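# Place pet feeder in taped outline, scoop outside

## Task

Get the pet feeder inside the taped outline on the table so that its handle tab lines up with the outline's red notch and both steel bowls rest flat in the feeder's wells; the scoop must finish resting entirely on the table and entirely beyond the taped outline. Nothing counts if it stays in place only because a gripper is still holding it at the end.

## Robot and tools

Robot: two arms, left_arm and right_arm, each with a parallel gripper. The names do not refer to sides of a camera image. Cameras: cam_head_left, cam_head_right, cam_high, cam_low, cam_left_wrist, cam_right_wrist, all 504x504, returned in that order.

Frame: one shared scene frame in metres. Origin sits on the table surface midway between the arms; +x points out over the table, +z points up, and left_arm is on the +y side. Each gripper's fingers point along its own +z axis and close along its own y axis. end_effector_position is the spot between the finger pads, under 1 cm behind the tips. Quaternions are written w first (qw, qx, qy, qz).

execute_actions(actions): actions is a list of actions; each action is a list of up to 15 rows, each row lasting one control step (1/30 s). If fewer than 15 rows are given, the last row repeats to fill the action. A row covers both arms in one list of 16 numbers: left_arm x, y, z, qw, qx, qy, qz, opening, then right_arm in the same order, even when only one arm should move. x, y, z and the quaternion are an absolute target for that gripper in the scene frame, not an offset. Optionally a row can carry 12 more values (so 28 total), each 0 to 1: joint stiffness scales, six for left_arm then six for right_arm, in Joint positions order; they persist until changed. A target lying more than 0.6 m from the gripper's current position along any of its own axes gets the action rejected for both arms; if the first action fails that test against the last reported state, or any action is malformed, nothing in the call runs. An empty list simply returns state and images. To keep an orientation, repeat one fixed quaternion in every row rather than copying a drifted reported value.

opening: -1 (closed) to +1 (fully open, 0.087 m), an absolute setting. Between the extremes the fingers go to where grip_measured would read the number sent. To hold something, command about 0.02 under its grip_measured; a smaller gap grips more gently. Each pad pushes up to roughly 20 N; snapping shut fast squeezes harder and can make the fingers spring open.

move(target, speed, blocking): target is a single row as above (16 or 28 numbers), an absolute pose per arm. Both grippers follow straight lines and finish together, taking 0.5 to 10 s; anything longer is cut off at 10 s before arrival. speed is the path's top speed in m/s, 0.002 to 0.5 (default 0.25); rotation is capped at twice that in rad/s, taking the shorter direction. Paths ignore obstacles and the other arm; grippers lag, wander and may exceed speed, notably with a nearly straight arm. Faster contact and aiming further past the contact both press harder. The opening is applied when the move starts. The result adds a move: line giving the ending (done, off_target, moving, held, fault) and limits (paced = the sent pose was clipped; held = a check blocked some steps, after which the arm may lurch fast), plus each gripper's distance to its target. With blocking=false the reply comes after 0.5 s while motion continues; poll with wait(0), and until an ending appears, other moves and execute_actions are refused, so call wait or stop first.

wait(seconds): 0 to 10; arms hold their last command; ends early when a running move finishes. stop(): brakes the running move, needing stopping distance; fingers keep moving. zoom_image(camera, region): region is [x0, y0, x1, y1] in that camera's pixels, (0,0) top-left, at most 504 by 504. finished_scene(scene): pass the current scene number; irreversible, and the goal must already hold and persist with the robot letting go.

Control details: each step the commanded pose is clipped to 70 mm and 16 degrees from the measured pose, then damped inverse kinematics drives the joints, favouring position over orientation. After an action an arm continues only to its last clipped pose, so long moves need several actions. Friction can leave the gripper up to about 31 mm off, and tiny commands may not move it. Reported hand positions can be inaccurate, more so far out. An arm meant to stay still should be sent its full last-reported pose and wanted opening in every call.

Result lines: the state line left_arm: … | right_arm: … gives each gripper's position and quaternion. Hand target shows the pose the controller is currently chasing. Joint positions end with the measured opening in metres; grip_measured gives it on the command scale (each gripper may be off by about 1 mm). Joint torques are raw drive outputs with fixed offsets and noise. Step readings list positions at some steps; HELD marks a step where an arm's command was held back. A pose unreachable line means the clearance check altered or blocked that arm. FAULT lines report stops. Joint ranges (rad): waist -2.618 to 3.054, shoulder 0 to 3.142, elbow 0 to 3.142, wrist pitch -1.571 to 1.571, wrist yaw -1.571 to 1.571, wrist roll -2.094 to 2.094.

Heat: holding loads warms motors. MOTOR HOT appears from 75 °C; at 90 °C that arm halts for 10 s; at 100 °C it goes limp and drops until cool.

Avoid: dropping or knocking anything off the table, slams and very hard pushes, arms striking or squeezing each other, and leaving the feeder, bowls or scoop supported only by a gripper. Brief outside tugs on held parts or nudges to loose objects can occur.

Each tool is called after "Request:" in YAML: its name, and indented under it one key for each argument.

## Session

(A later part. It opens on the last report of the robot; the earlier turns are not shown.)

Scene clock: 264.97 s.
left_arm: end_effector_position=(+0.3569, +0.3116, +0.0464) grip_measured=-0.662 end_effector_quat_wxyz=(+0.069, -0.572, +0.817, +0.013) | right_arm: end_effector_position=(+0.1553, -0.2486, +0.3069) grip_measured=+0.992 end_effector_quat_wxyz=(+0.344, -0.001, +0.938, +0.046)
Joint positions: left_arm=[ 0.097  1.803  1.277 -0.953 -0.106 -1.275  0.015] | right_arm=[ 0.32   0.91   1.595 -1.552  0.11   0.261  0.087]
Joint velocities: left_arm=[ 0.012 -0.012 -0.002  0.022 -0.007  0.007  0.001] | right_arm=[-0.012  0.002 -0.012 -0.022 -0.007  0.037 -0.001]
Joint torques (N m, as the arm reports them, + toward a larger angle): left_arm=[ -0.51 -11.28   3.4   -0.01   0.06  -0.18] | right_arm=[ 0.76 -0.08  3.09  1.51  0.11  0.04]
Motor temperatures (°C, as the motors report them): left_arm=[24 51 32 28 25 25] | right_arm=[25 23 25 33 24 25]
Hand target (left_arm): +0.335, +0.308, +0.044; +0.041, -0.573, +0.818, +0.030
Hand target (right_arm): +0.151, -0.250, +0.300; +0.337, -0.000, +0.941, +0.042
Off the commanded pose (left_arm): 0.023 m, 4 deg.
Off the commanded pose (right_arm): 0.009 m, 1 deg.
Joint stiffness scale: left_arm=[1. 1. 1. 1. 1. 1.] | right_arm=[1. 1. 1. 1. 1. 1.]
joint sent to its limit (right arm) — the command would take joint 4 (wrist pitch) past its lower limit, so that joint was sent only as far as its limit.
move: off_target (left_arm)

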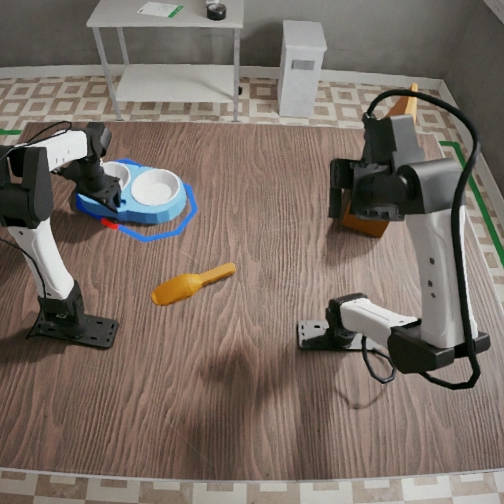

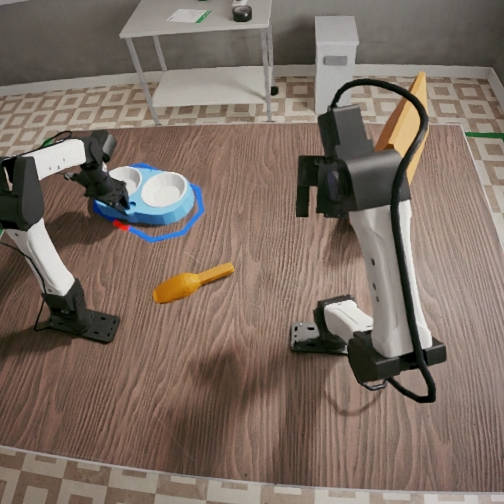

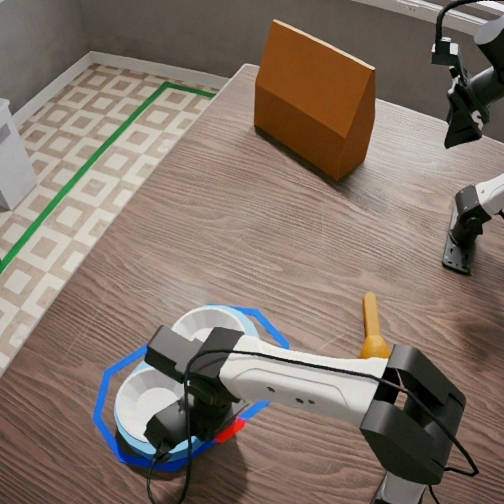

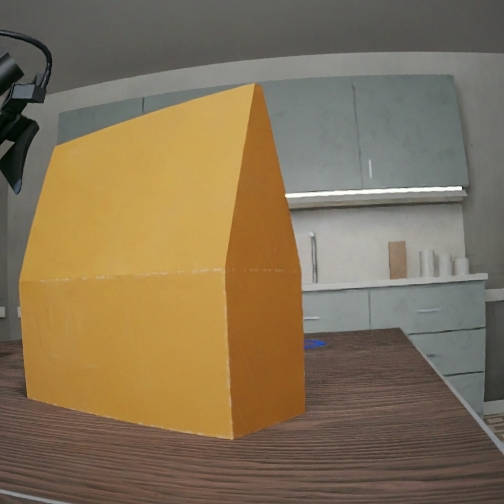

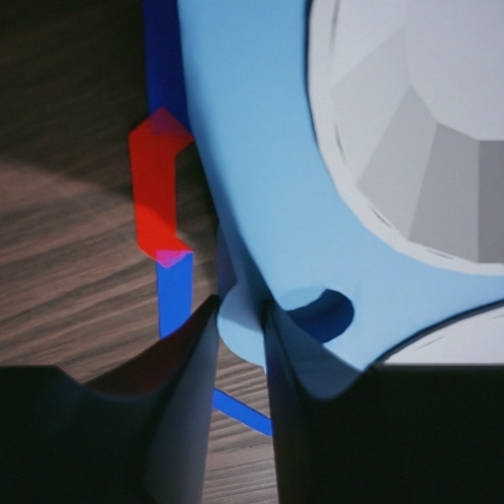

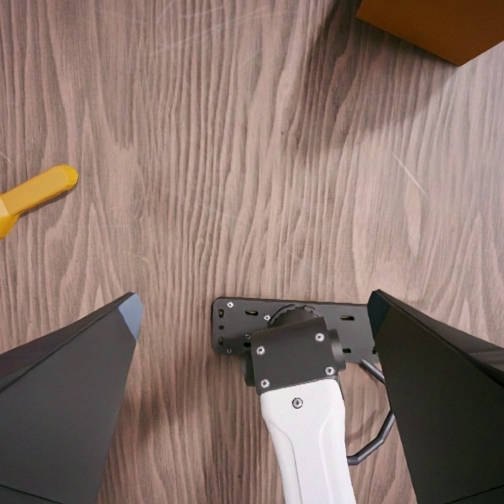

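Request:
move:
  target: [0.33,0.33,0.046,0.044,-0.461,0.886,0.023,-0.72,0.15,-0.25,0.3,0.334,0,0.942,0.04,1]
  speed: 0.05

Request:
zoom_image:
  camera: "cam_head_right"
  region: [60,130,240,260]

Scene clock: 282.60 s.
left_arm: end_effector_position=(+0.3489, +0.3275, +0.0472) grip_measured=-0.664 end_effector_quat_wxyz=(+0.064, -0.470, +0.880, +0.014) | right_arm: end_effector_position=(+0.1553, -0.2486, +0.3069) grip_measured=+0.992 end_effector_quat_wxyz=(+0.344, -0.001, +0.938, +0.046)
Joint positions: left_arm=[ 0.139  1.8    1.277 -0.948 -0.087 -0.992  0.015] | right_arm=[ 0.32   0.91   1.595 -1.552  0.11   0.261  0.087]
Joint velocities: left_arm=[-0.002 -0.007  0.012  0.066  0.007  0.037  0.   ] | right_arm=[ 0.002 -0.002 -0.007  0.022  0.066 -0.037 -0.001]
Joint torques (N m, as the arm reports them, + toward a larger angle): left_arm=[  0.91 -11.84   3.14   0.24   0.09   0.16] | right_arm=[0.79 0.17 2.93 1.45 0.16 0.08]
Motor temperatures (°C, as the motors report them): left_arm=[24 49 32 27 25 25] | right_arm=[25 23 25 33 24 25]
Hand target (left_arm): +0.330, +0.329, +0.046; +0.044, -0.461, +0.886, +0.023
Hand target (right_arm): +0.151, -0.250, +0.300; +0.337, -0.000, +0.941, +0.042
Off the commanded pose (left_arm): 0.019 m, 3 deg.
Off the commanded pose (right_arm): 0.009 m, 1 deg.
Joint stiffness scale: left_arm=[1. 1. 1. 1. 1. 1.] | right_arm=[1. 1. 1. 1. 1. 1.]
joint sent to its limit (right arm) — the command would take joint 4 (wrist pitch) past its lower limit, so that joint was sent only as far as its limit.
move: off_target (left_arm)

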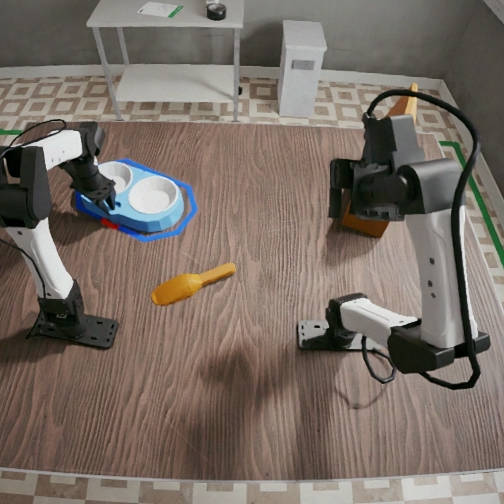

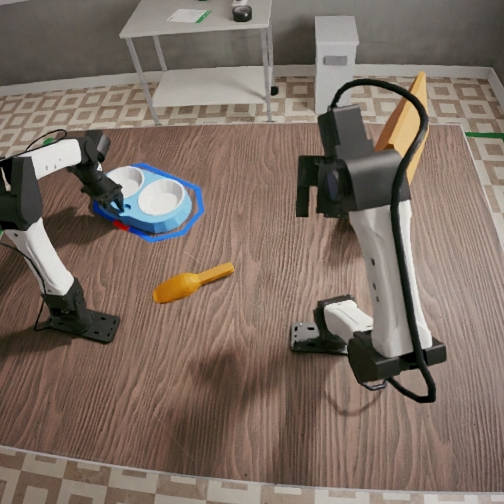

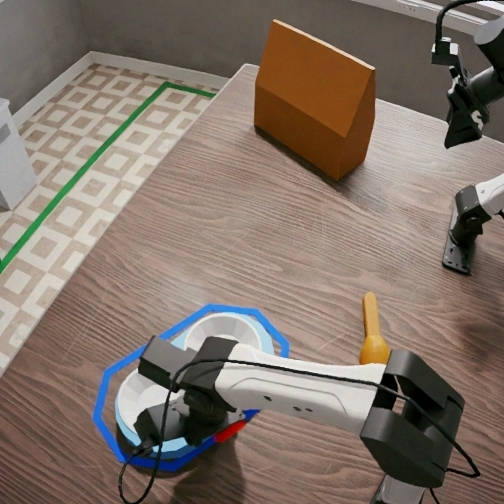

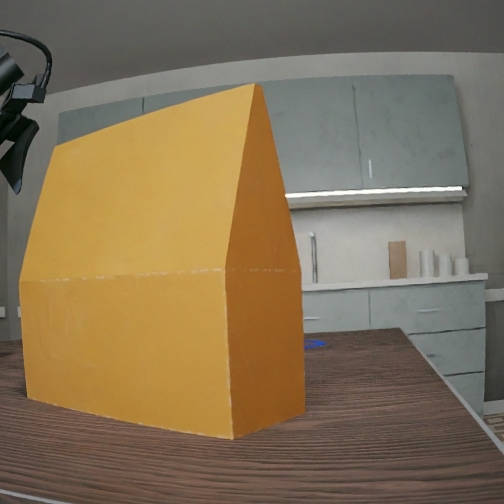

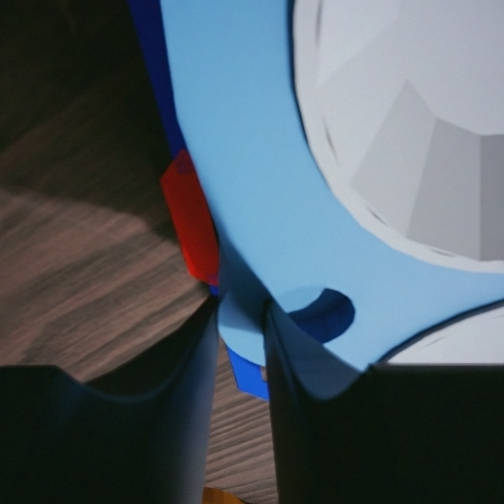

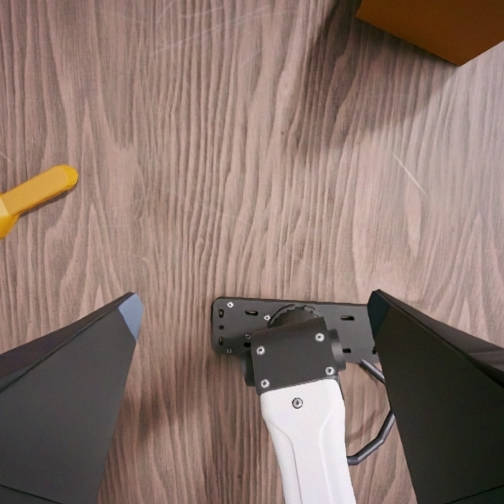

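Region (60, 130, 240, 260) of cam_head_right's 504x504 image, scaled by 2.800, with more detail than that image has.

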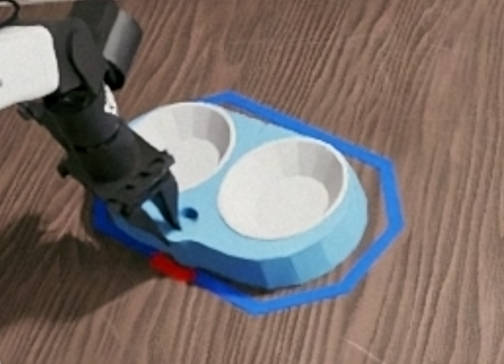

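Request:
move:
  target: [0.37,0.316,0.046,0.05,-0.438,0.898,0.02,-0.72,0.15,-0.25,0.3,0.334,0,0.942,0.04,1]
  speed: 0.04

Request:
zoom_image:
  camera: "cam_head_right"
  region: [60,130,240,260]

Scene clock: 290.37 s.
left_arm: end_effector_position=(+0.3722, +0.3210, +0.0479) grip_measured=-0.664 end_effector_quat_wxyz=(+0.064, -0.450, +0.891, +0.015) | right_arm: end_effector_position=(+0.1553, -0.2486, +0.3069) grip_measured=+0.992 end_effector_quat_wxyz=(+0.344, -0.001, +0.938, +0.046)
Joint positions: left_arm=[ 0.119  1.891  1.397 -0.98  -0.088 -0.966  0.015] | right_arm=[ 0.32   0.91   1.595 -1.552  0.11   0.261  0.087]
Joint velocities: left_arm=[ 0.002  0.002 -0.002 -0.007 -0.007  0.037 -0.   ] | right_arm=[-0.012  0.007 -0.017  0.051  0.037 -0.007 -0.   ]
Joint torques (N m, as the arm reports them, + toward a larger angle): left_arm=[-0.54 -8.7   7.7   0.31  0.05  0.08] | right_arm=[0.74 0.14 2.83 1.45 0.09 0.06]
Motor temperatures (°C, as the motors report them): left_arm=[24 49 32 27 25 25] | right_arm=[25 23 25 33 24 25]
Hand target (left_arm): +0.370, +0.317, +0.046; +0.051, -0.438, +0.897, +0.020
Hand target (right_arm): +0.151, -0.250, +0.300; +0.337, -0.000, +0.941, +0.042
Off the commanded pose (left_arm): 0.006 m, 2 deg.
Off the commanded pose (right_arm): 0.009 m, 1 deg.
Joint stiffness scale: left_arm=[1. 1. 1. 1. 1. 1.] | right_arm=[1. 1. 1. 1. 1. 1.]
joint sent to its limit (right arm) — the command would take joint 4 (wrist pitch) past its lower limit, so that joint was sent only as far as its limit.
move: done

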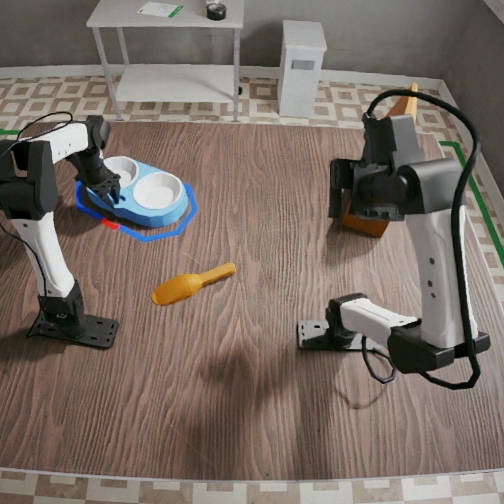

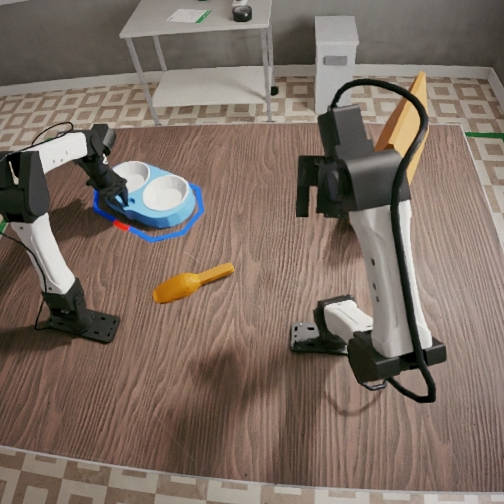

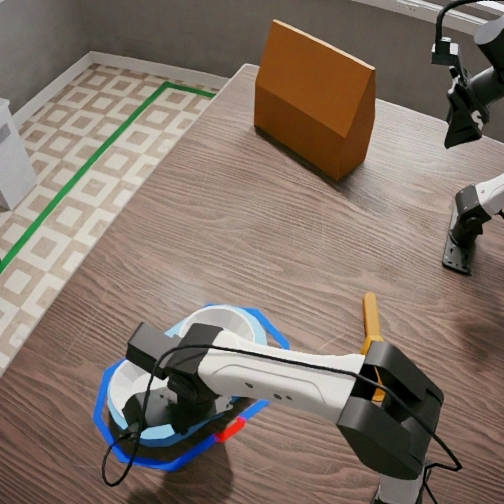

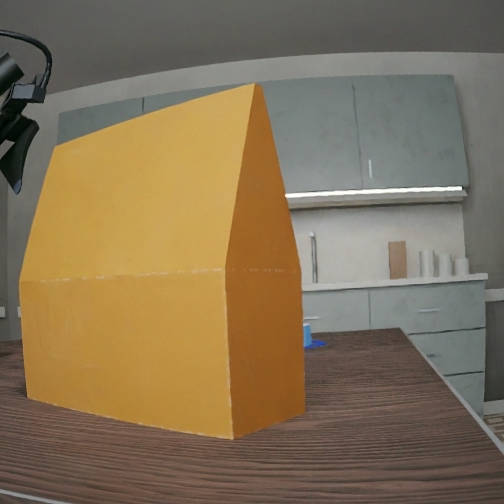

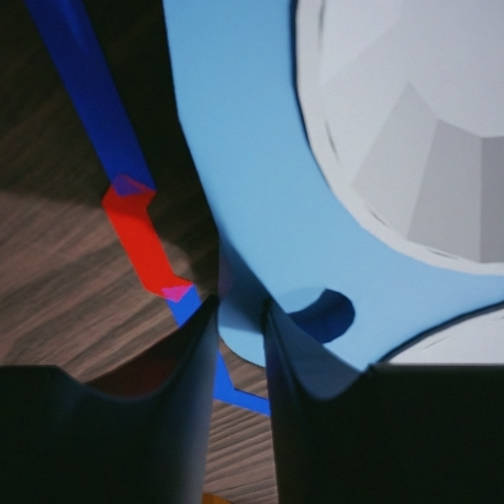

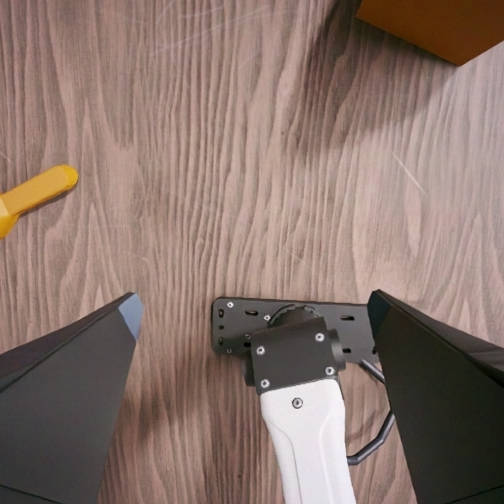

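Region (60, 130, 240, 260) of cam_head_right's 504x504 image, scaled by 2.800, with more detail than that image has.

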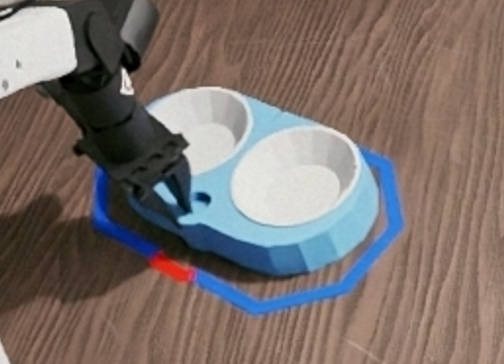

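Request:
move:
  target: [0.342,0.324,0.046,0.05,-0.455,0.889,0.02,-0.72,0.15,-0.25,0.3,0.334,0,0.942,0.04,1]
  speed: 0.04

Request:
zoom_image:
  camera: "cam_head_right"
  region: [60,130,240,260]

Scene clock: 299.27 s.
left_arm: end_effector_position=(+0.3557, +0.3212, +0.0465) grip_measured=-0.664 end_effector_quat_wxyz=(+0.064, -0.452, +0.889, +0.014) | right_arm: end_effector_position=(+0.1553, -0.2486, +0.3069) grip_measured=+0.992 end_effector_quat_wxyz=(+0.344, -0.001, +0.938, +0.046)
Joint positions: left_arm=[ 0.119  1.83   1.312 -0.953 -0.087 -0.972  0.015] | right_arm=[ 0.32   0.91   1.595 -1.552  0.11   0.261  0.087]
Joint velocities: left_arm=[-0.012 -0.017 -0.007  0.007 -0.007  0.007  0.001] | right_arm=[-0.017 -0.002  0.002 -0.007  0.037 -0.022 -0.001]
Joint torques (N m, as the arm reports them, + toward a larger angle): left_arm=[  0.91 -11.82   3.47   0.37   0.06  -0.05] | right_arm=[ 0.66 -0.02  2.91  1.5   0.11  0.05]
Motor temperatures (°C, as the motors report them): left_arm=[24 47 34 27 25 25] | right_arm=[25 23 25 33 24 25]
Hand target (left_arm): +0.342, +0.323, +0.046; +0.050, -0.455, +0.889, +0.020
Hand target (right_arm): +0.151, -0.250, +0.300; +0.337, -0.000, +0.941, +0.042
Off the commanded pose (left_arm): 0.014 m, 2 deg.
Off the commanded pose (right_arm): 0.009 m, 1 deg.
Joint stiffness scale: left_arm=[1. 1. 1. 1. 1. 1.] | right_arm=[1. 1. 1. 1. 1. 1.]
joint sent to its limit (right arm) — the command would take joint 4 (wrist pitch) past its lower limit, so that joint was sent only as far as its limit.
move: off_target (left_arm)

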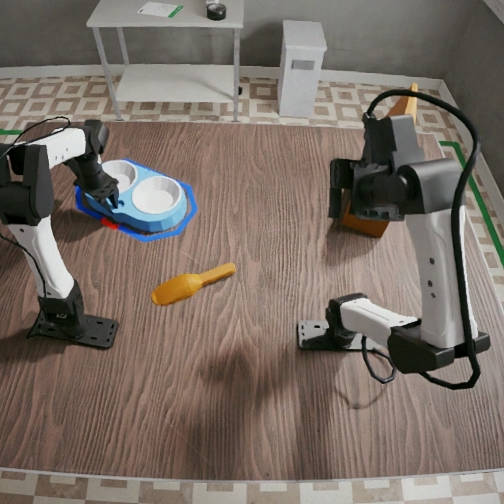

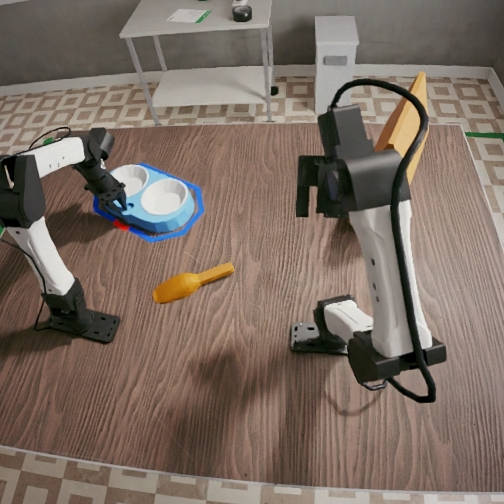

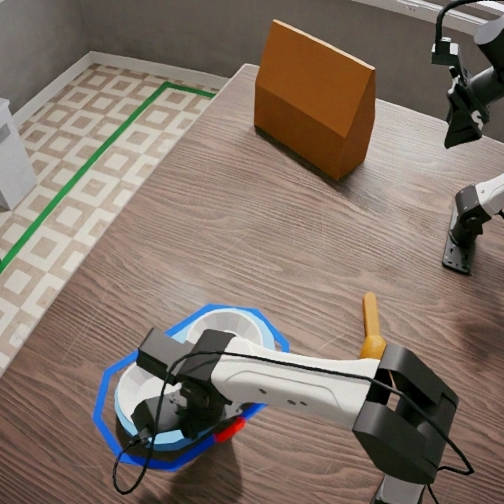

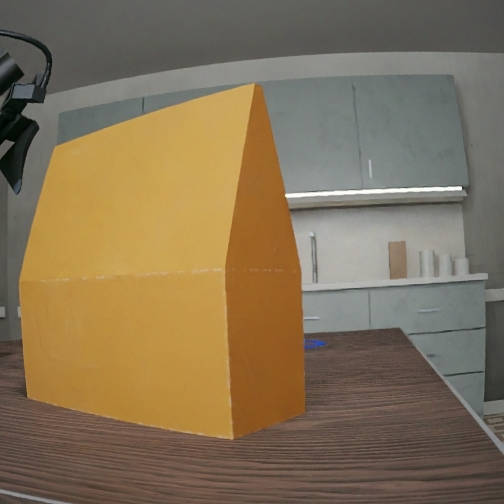

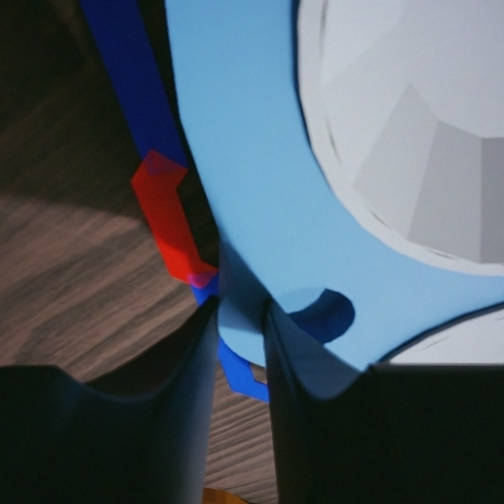

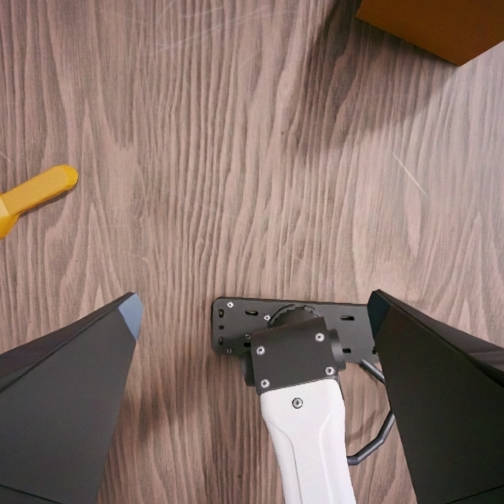

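Region (60, 130, 240, 260) of cam_head_right's 504x504 image, scaled by 2.800, with more detail than that image has.

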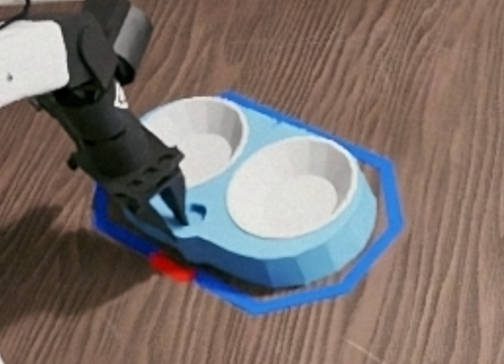

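Looks decent. Release, lift and inspect.

Request:
move:
  target: [0.357,0.321,0.047,0.064,-0.452,0.889,0.014,-0.4,0.15,-0.25,0.3,0.334,0,0.942,0.04,1]
  speed: 0.04

Request:
move:
  target: [0.357,0.321,0.11,0.064,-0.452,0.889,0.014,-0.4,0.15,-0.25,0.3,0.334,0,0.942,0.04,1]
  speed: 0.1

Request:
move:
  target: [0.14,0.30,0.22,0.25,0,0.968,0,-0.4,0.15,-0.25,0.3,0.334,0,0.942,0.04,1]

Request:
zoom_image:
  camera: "cam_high"
  region: [70,280,320,490]

Request:
zoom_image:
  camera: "cam_head_right"
  region: [60,130,240,260]

Scene clock: 312.97 s.
left_arm: end_effector_position=(+0.3558, +0.3210, +0.0465) grip_measured=-0.400 end_effector_quat_wxyz=(+0.064, -0.453, +0.889, +0.014) | right_arm: end_effector_position=(+0.1553, -0.2486, +0.3069) grip_measured=+0.992 end_effector_quat_wxyz=(+0.344, -0.001, +0.938, +0.046)
Joint positions: left_arm=[ 0.119  1.83   1.312 -0.953 -0.086 -0.972  0.026] | right_arm=[ 0.32   0.91   1.595 -1.552  0.11   0.261  0.087]
Joint velocities: left_arm=[-0.012 -0.002 -0.007 -0.022  0.022 -0.051  0.   ] | right_arm=[-0.012 -0.017 -0.007  0.037  0.051 -0.037 -0.   ]
Joint torques (N m, as the arm reports them, + toward a larger angle): left_arm=[ 0.36 -9.64  6.39  0.6  -0.02 -0.05] | right_arm=[ 0.84 -0.03  3.    1.47  0.06  0.06]
Motor temperatures (°C, as the motors report them): left_arm=[24 48 33 27 25 25] | right_arm=[25 23 25 33 24 25]
Hand target (left_arm): +0.357, +0.321, +0.047; +0.064, -0.452, +0.889, +0.014
Hand target (right_arm): +0.151, -0.250, +0.300; +0.337, -0.000, +0.941, +0.042
Off the commanded pose (left_arm): 0.001 m, 0 deg.
Off the commanded pose (right_arm): 0.009 m, 1 deg.
Joint stiffness scale: left_arm=[1. 1. 1. 1. 1. 1.] | right_arm=[1. 1. 1. 1. 1. 1.]
joint sent to its limit (right arm) — the command would take joint 4 (wrist pitch) past its lower limit, so that joint was sent only as far as its limit.
move: done

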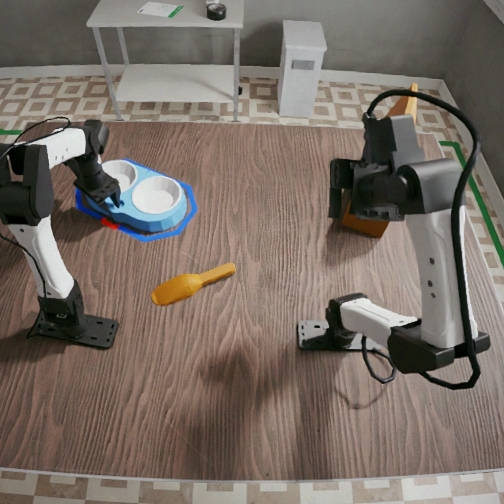

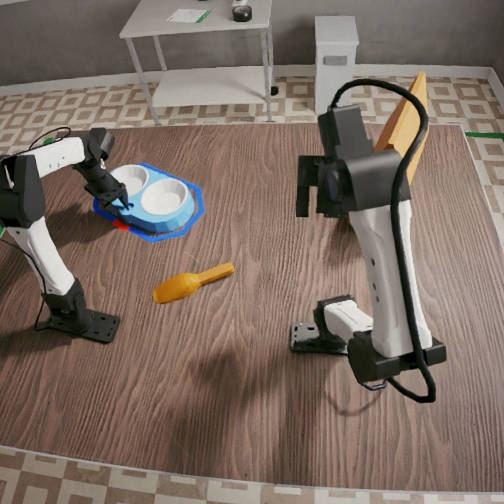

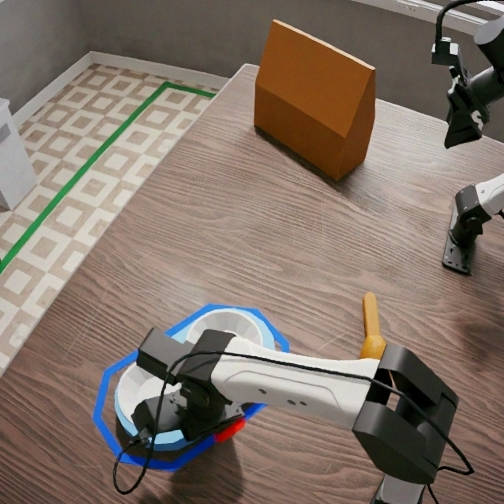

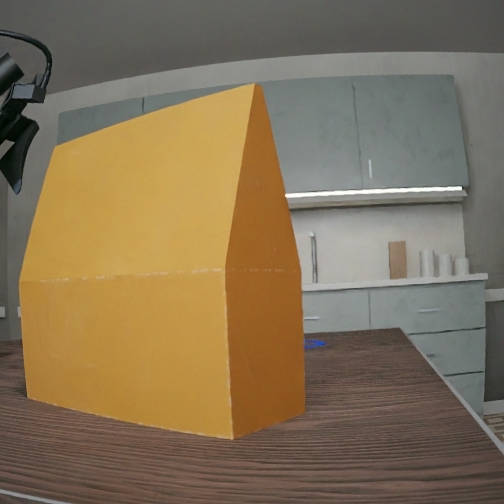

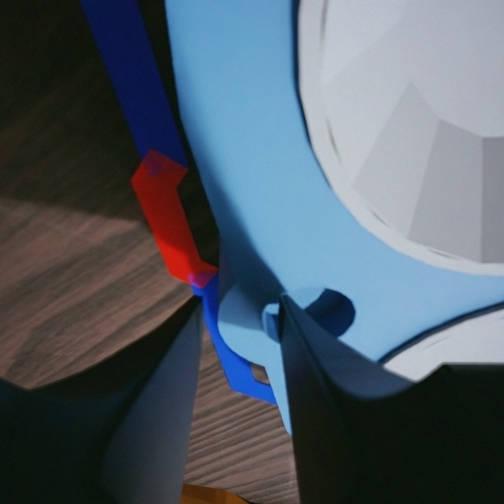

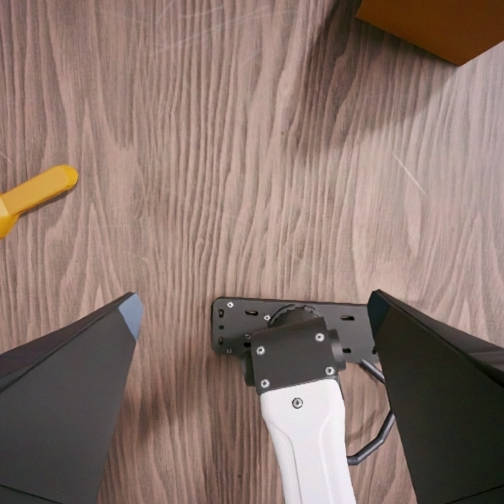

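Scene clock: 314.20 s.
left_arm: end_effector_position=(+0.3553, +0.3210, +0.0995) grip_measured=-0.400 end_effector_quat_wxyz=(+0.056, -0.452, +0.890, +0.018) | right_arm: end_effector_position=(+0.1553, -0.2486, +0.3069) grip_measured=+0.992 end_effector_quat_wxyz=(+0.344, -0.001, +0.938, +0.046)
Joint positions: left_arm=[ 0.119  1.812  1.503 -1.182 -0.086 -0.972  0.026] | right_arm=[ 0.32   0.91   1.595 -1.552  0.11   0.261  0.087]
Joint velocities: left_arm=[ 0.007  0.002  0.002 -0.007 -0.022  0.037  0.   ] | right_arm=[-0.002 -0.012  0.012  0.007 -0.022  0.022 -0.   ]
Joint torques (N m, as the arm reports them, + toward a larger angle): left_arm=[  0.34 -11.31   7.48   0.41   0.01  -0.07] | right_arm=[0.83 0.18 2.79 1.48 0.11 0.05]
Motor temperatures (°C, as the motors report them): left_arm=[24 48 33 27 25 25] | right_arm=[25 23 25 33 24 25]
Hand target (left_arm): +0.357, +0.321, +0.110; +0.064, -0.452, +0.889, +0.014
Hand target (right_arm): +0.151, -0.250, +0.300; +0.337, -0.000, +0.941, +0.042
Off the commanded pose (left_arm): 0.011 m, 1 deg.
Off the commanded pose (right_arm): 0.009 m, 1 deg.
Joint stiffness scale: left_arm=[1. 1. 1. 1. 1. 1.] | right_arm=[1. 1. 1. 1. 1. 1.]
joint sent to its limit (right arm) — the command would take joint 4 (wrist pitch) past its lower limit, so that joint was sent only as far as its limit.
move: off_target (left_arm)

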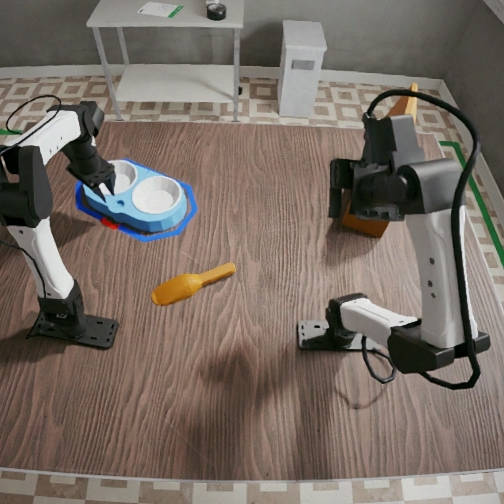

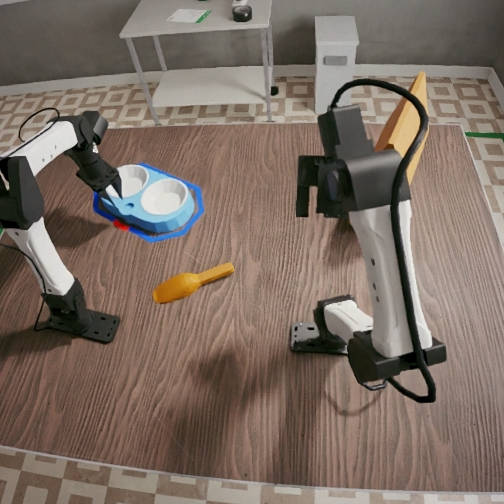

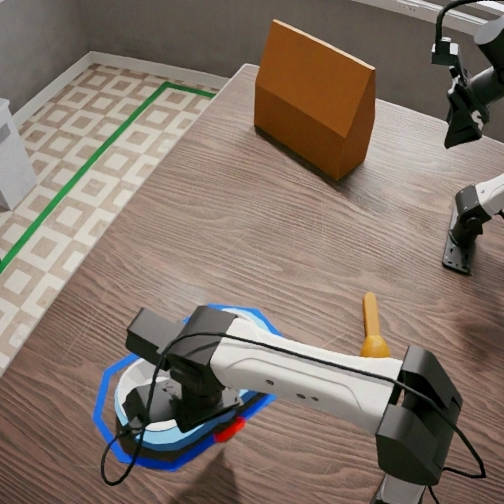

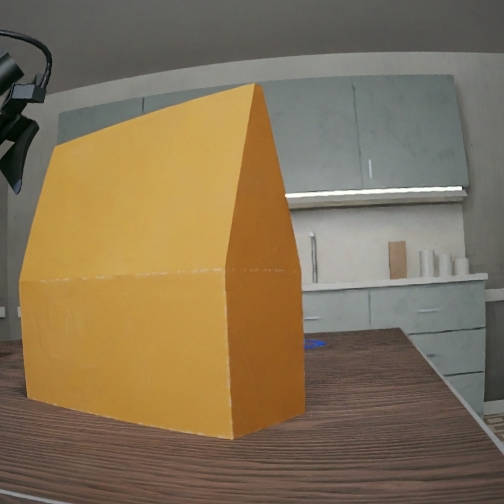

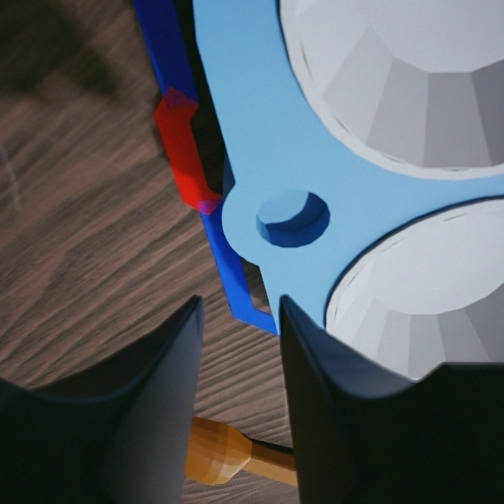

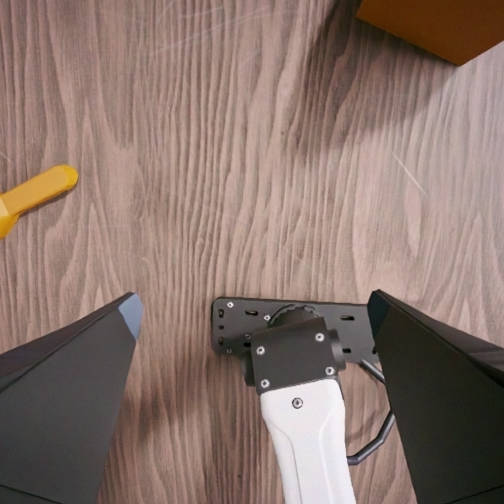

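Scene clock: 316.87 s.
left_arm: end_effector_position=(+0.1434, +0.2969, +0.2094) grip_measured=-0.400 end_effector_quat_wxyz=(+0.237, +0.005, +0.971, +0.009) | right_arm: end_effector_position=(+0.1553, -0.2486, +0.3069) grip_measured=+0.992 end_effector_quat_wxyz=(+0.344, -0.001, +0.938, +0.046)
Joint positions: left_arm=[-0.507  0.889  1.211 -1.512 -0.299 -0.593  0.026] | right_arm=[ 0.32   0.91   1.595 -1.552  0.11   0.261  0.087]
Joint velocities: left_arm=[-0.007  0.012  0.012 -0.066 -0.081 -0.095 -0.   ] | right_arm=[-0.012  0.007  0.012 -0.037 -0.037 -0.051  0.   ]
Joint torques (N m, as the arm reports them, + toward a larger angle): left_arm=[-0.49 -1.57  7.34  1.04 -0.14 -0.13] | right_arm=[0.79 0.09 2.83 1.47 0.13 0.05]
Motor temperatures (°C, as the motors report them): left_arm=[24 47 33 27 25 25] | right_arm=[25 23 25 33 24 25]
Hand target (left_arm): +0.141, +0.299, +0.217; +0.250, +0.001, +0.968, +0.002
Hand target (right_arm): +0.151, -0.250, +0.300; +0.337, -0.000, +0.941, +0.042
Off the commanded pose (left_arm): 0.012 m, 2 deg.
Off the commanded pose (right_arm): 0.009 m, 1 deg.
Joint stiffness scale: left_arm=[1. 1. 1. 1. 1. 1.] | right_arm=[1. 1. 1. 1. 1. 1.]
joint sent to its limit (right arm) — the command would take joint 4 (wrist pitch) past its lower limit, so that joint was sent only as far as its limit.
move: off_target (left_arm)

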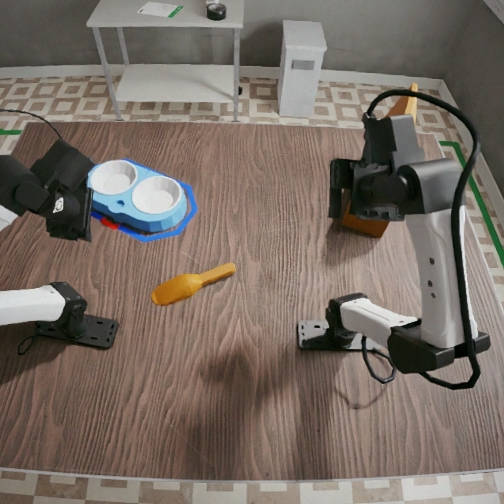

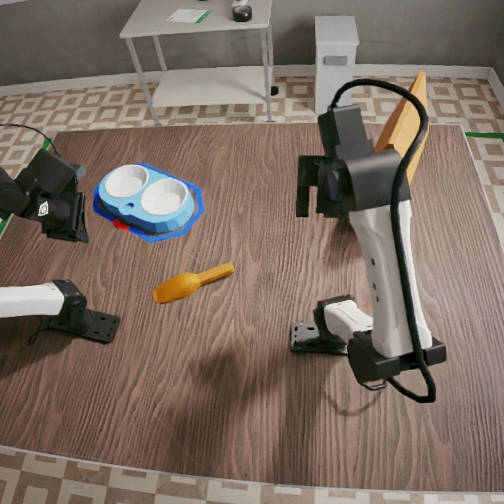

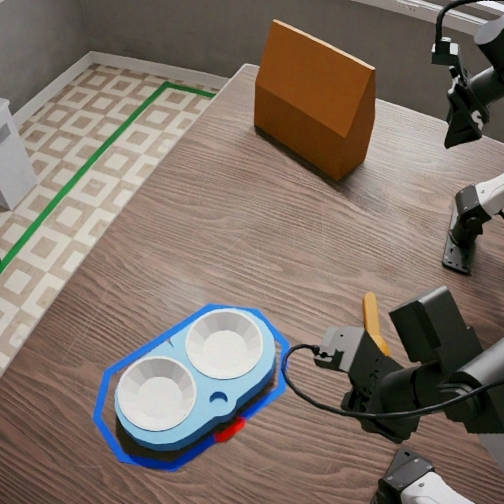

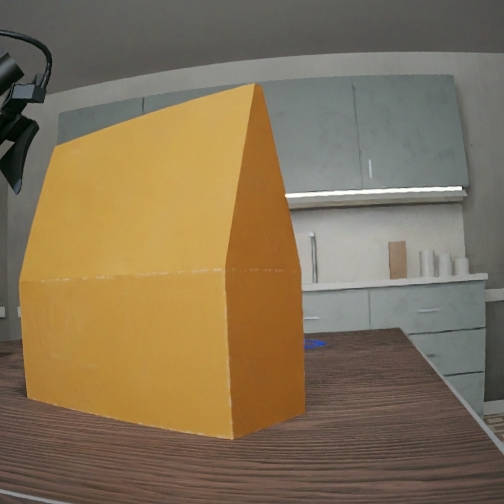

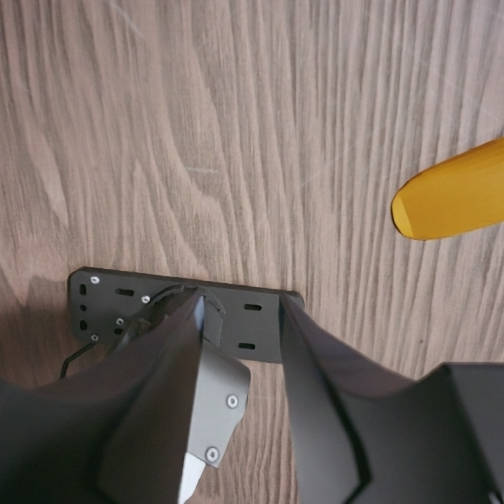

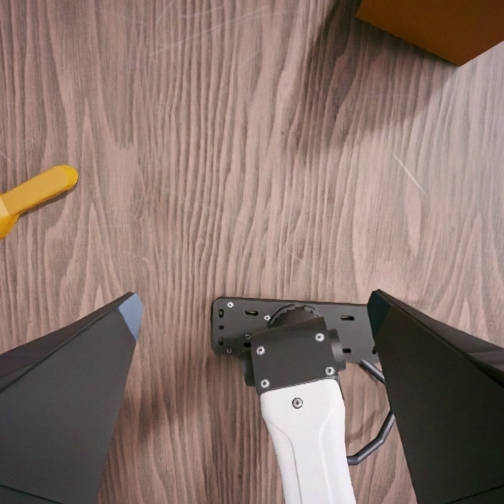

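Region (70, 280, 320, 490) of cam_high's 504x504 image, scaled by 2.016, with more detail than that image has; it fills the top 423 rows of this view, and the rest is white.

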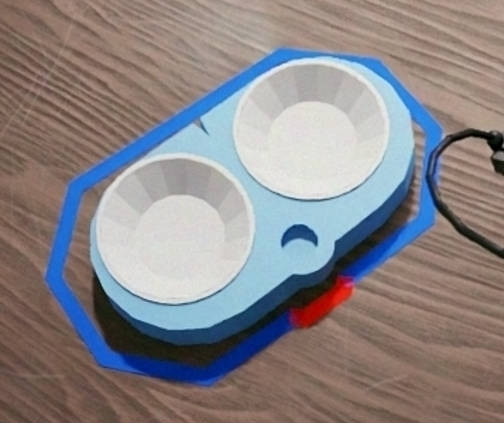

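Region (60, 130, 240, 260) of cam_head_right's 504x504 image, scaled by 2.800, with more detail than that image has.

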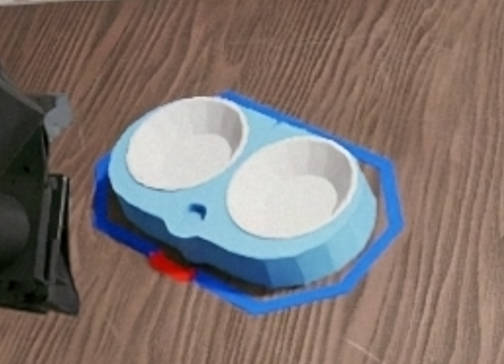

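Well placed.

Request:
finished_scene:
  scene: 1

The scene is finished: the task was done.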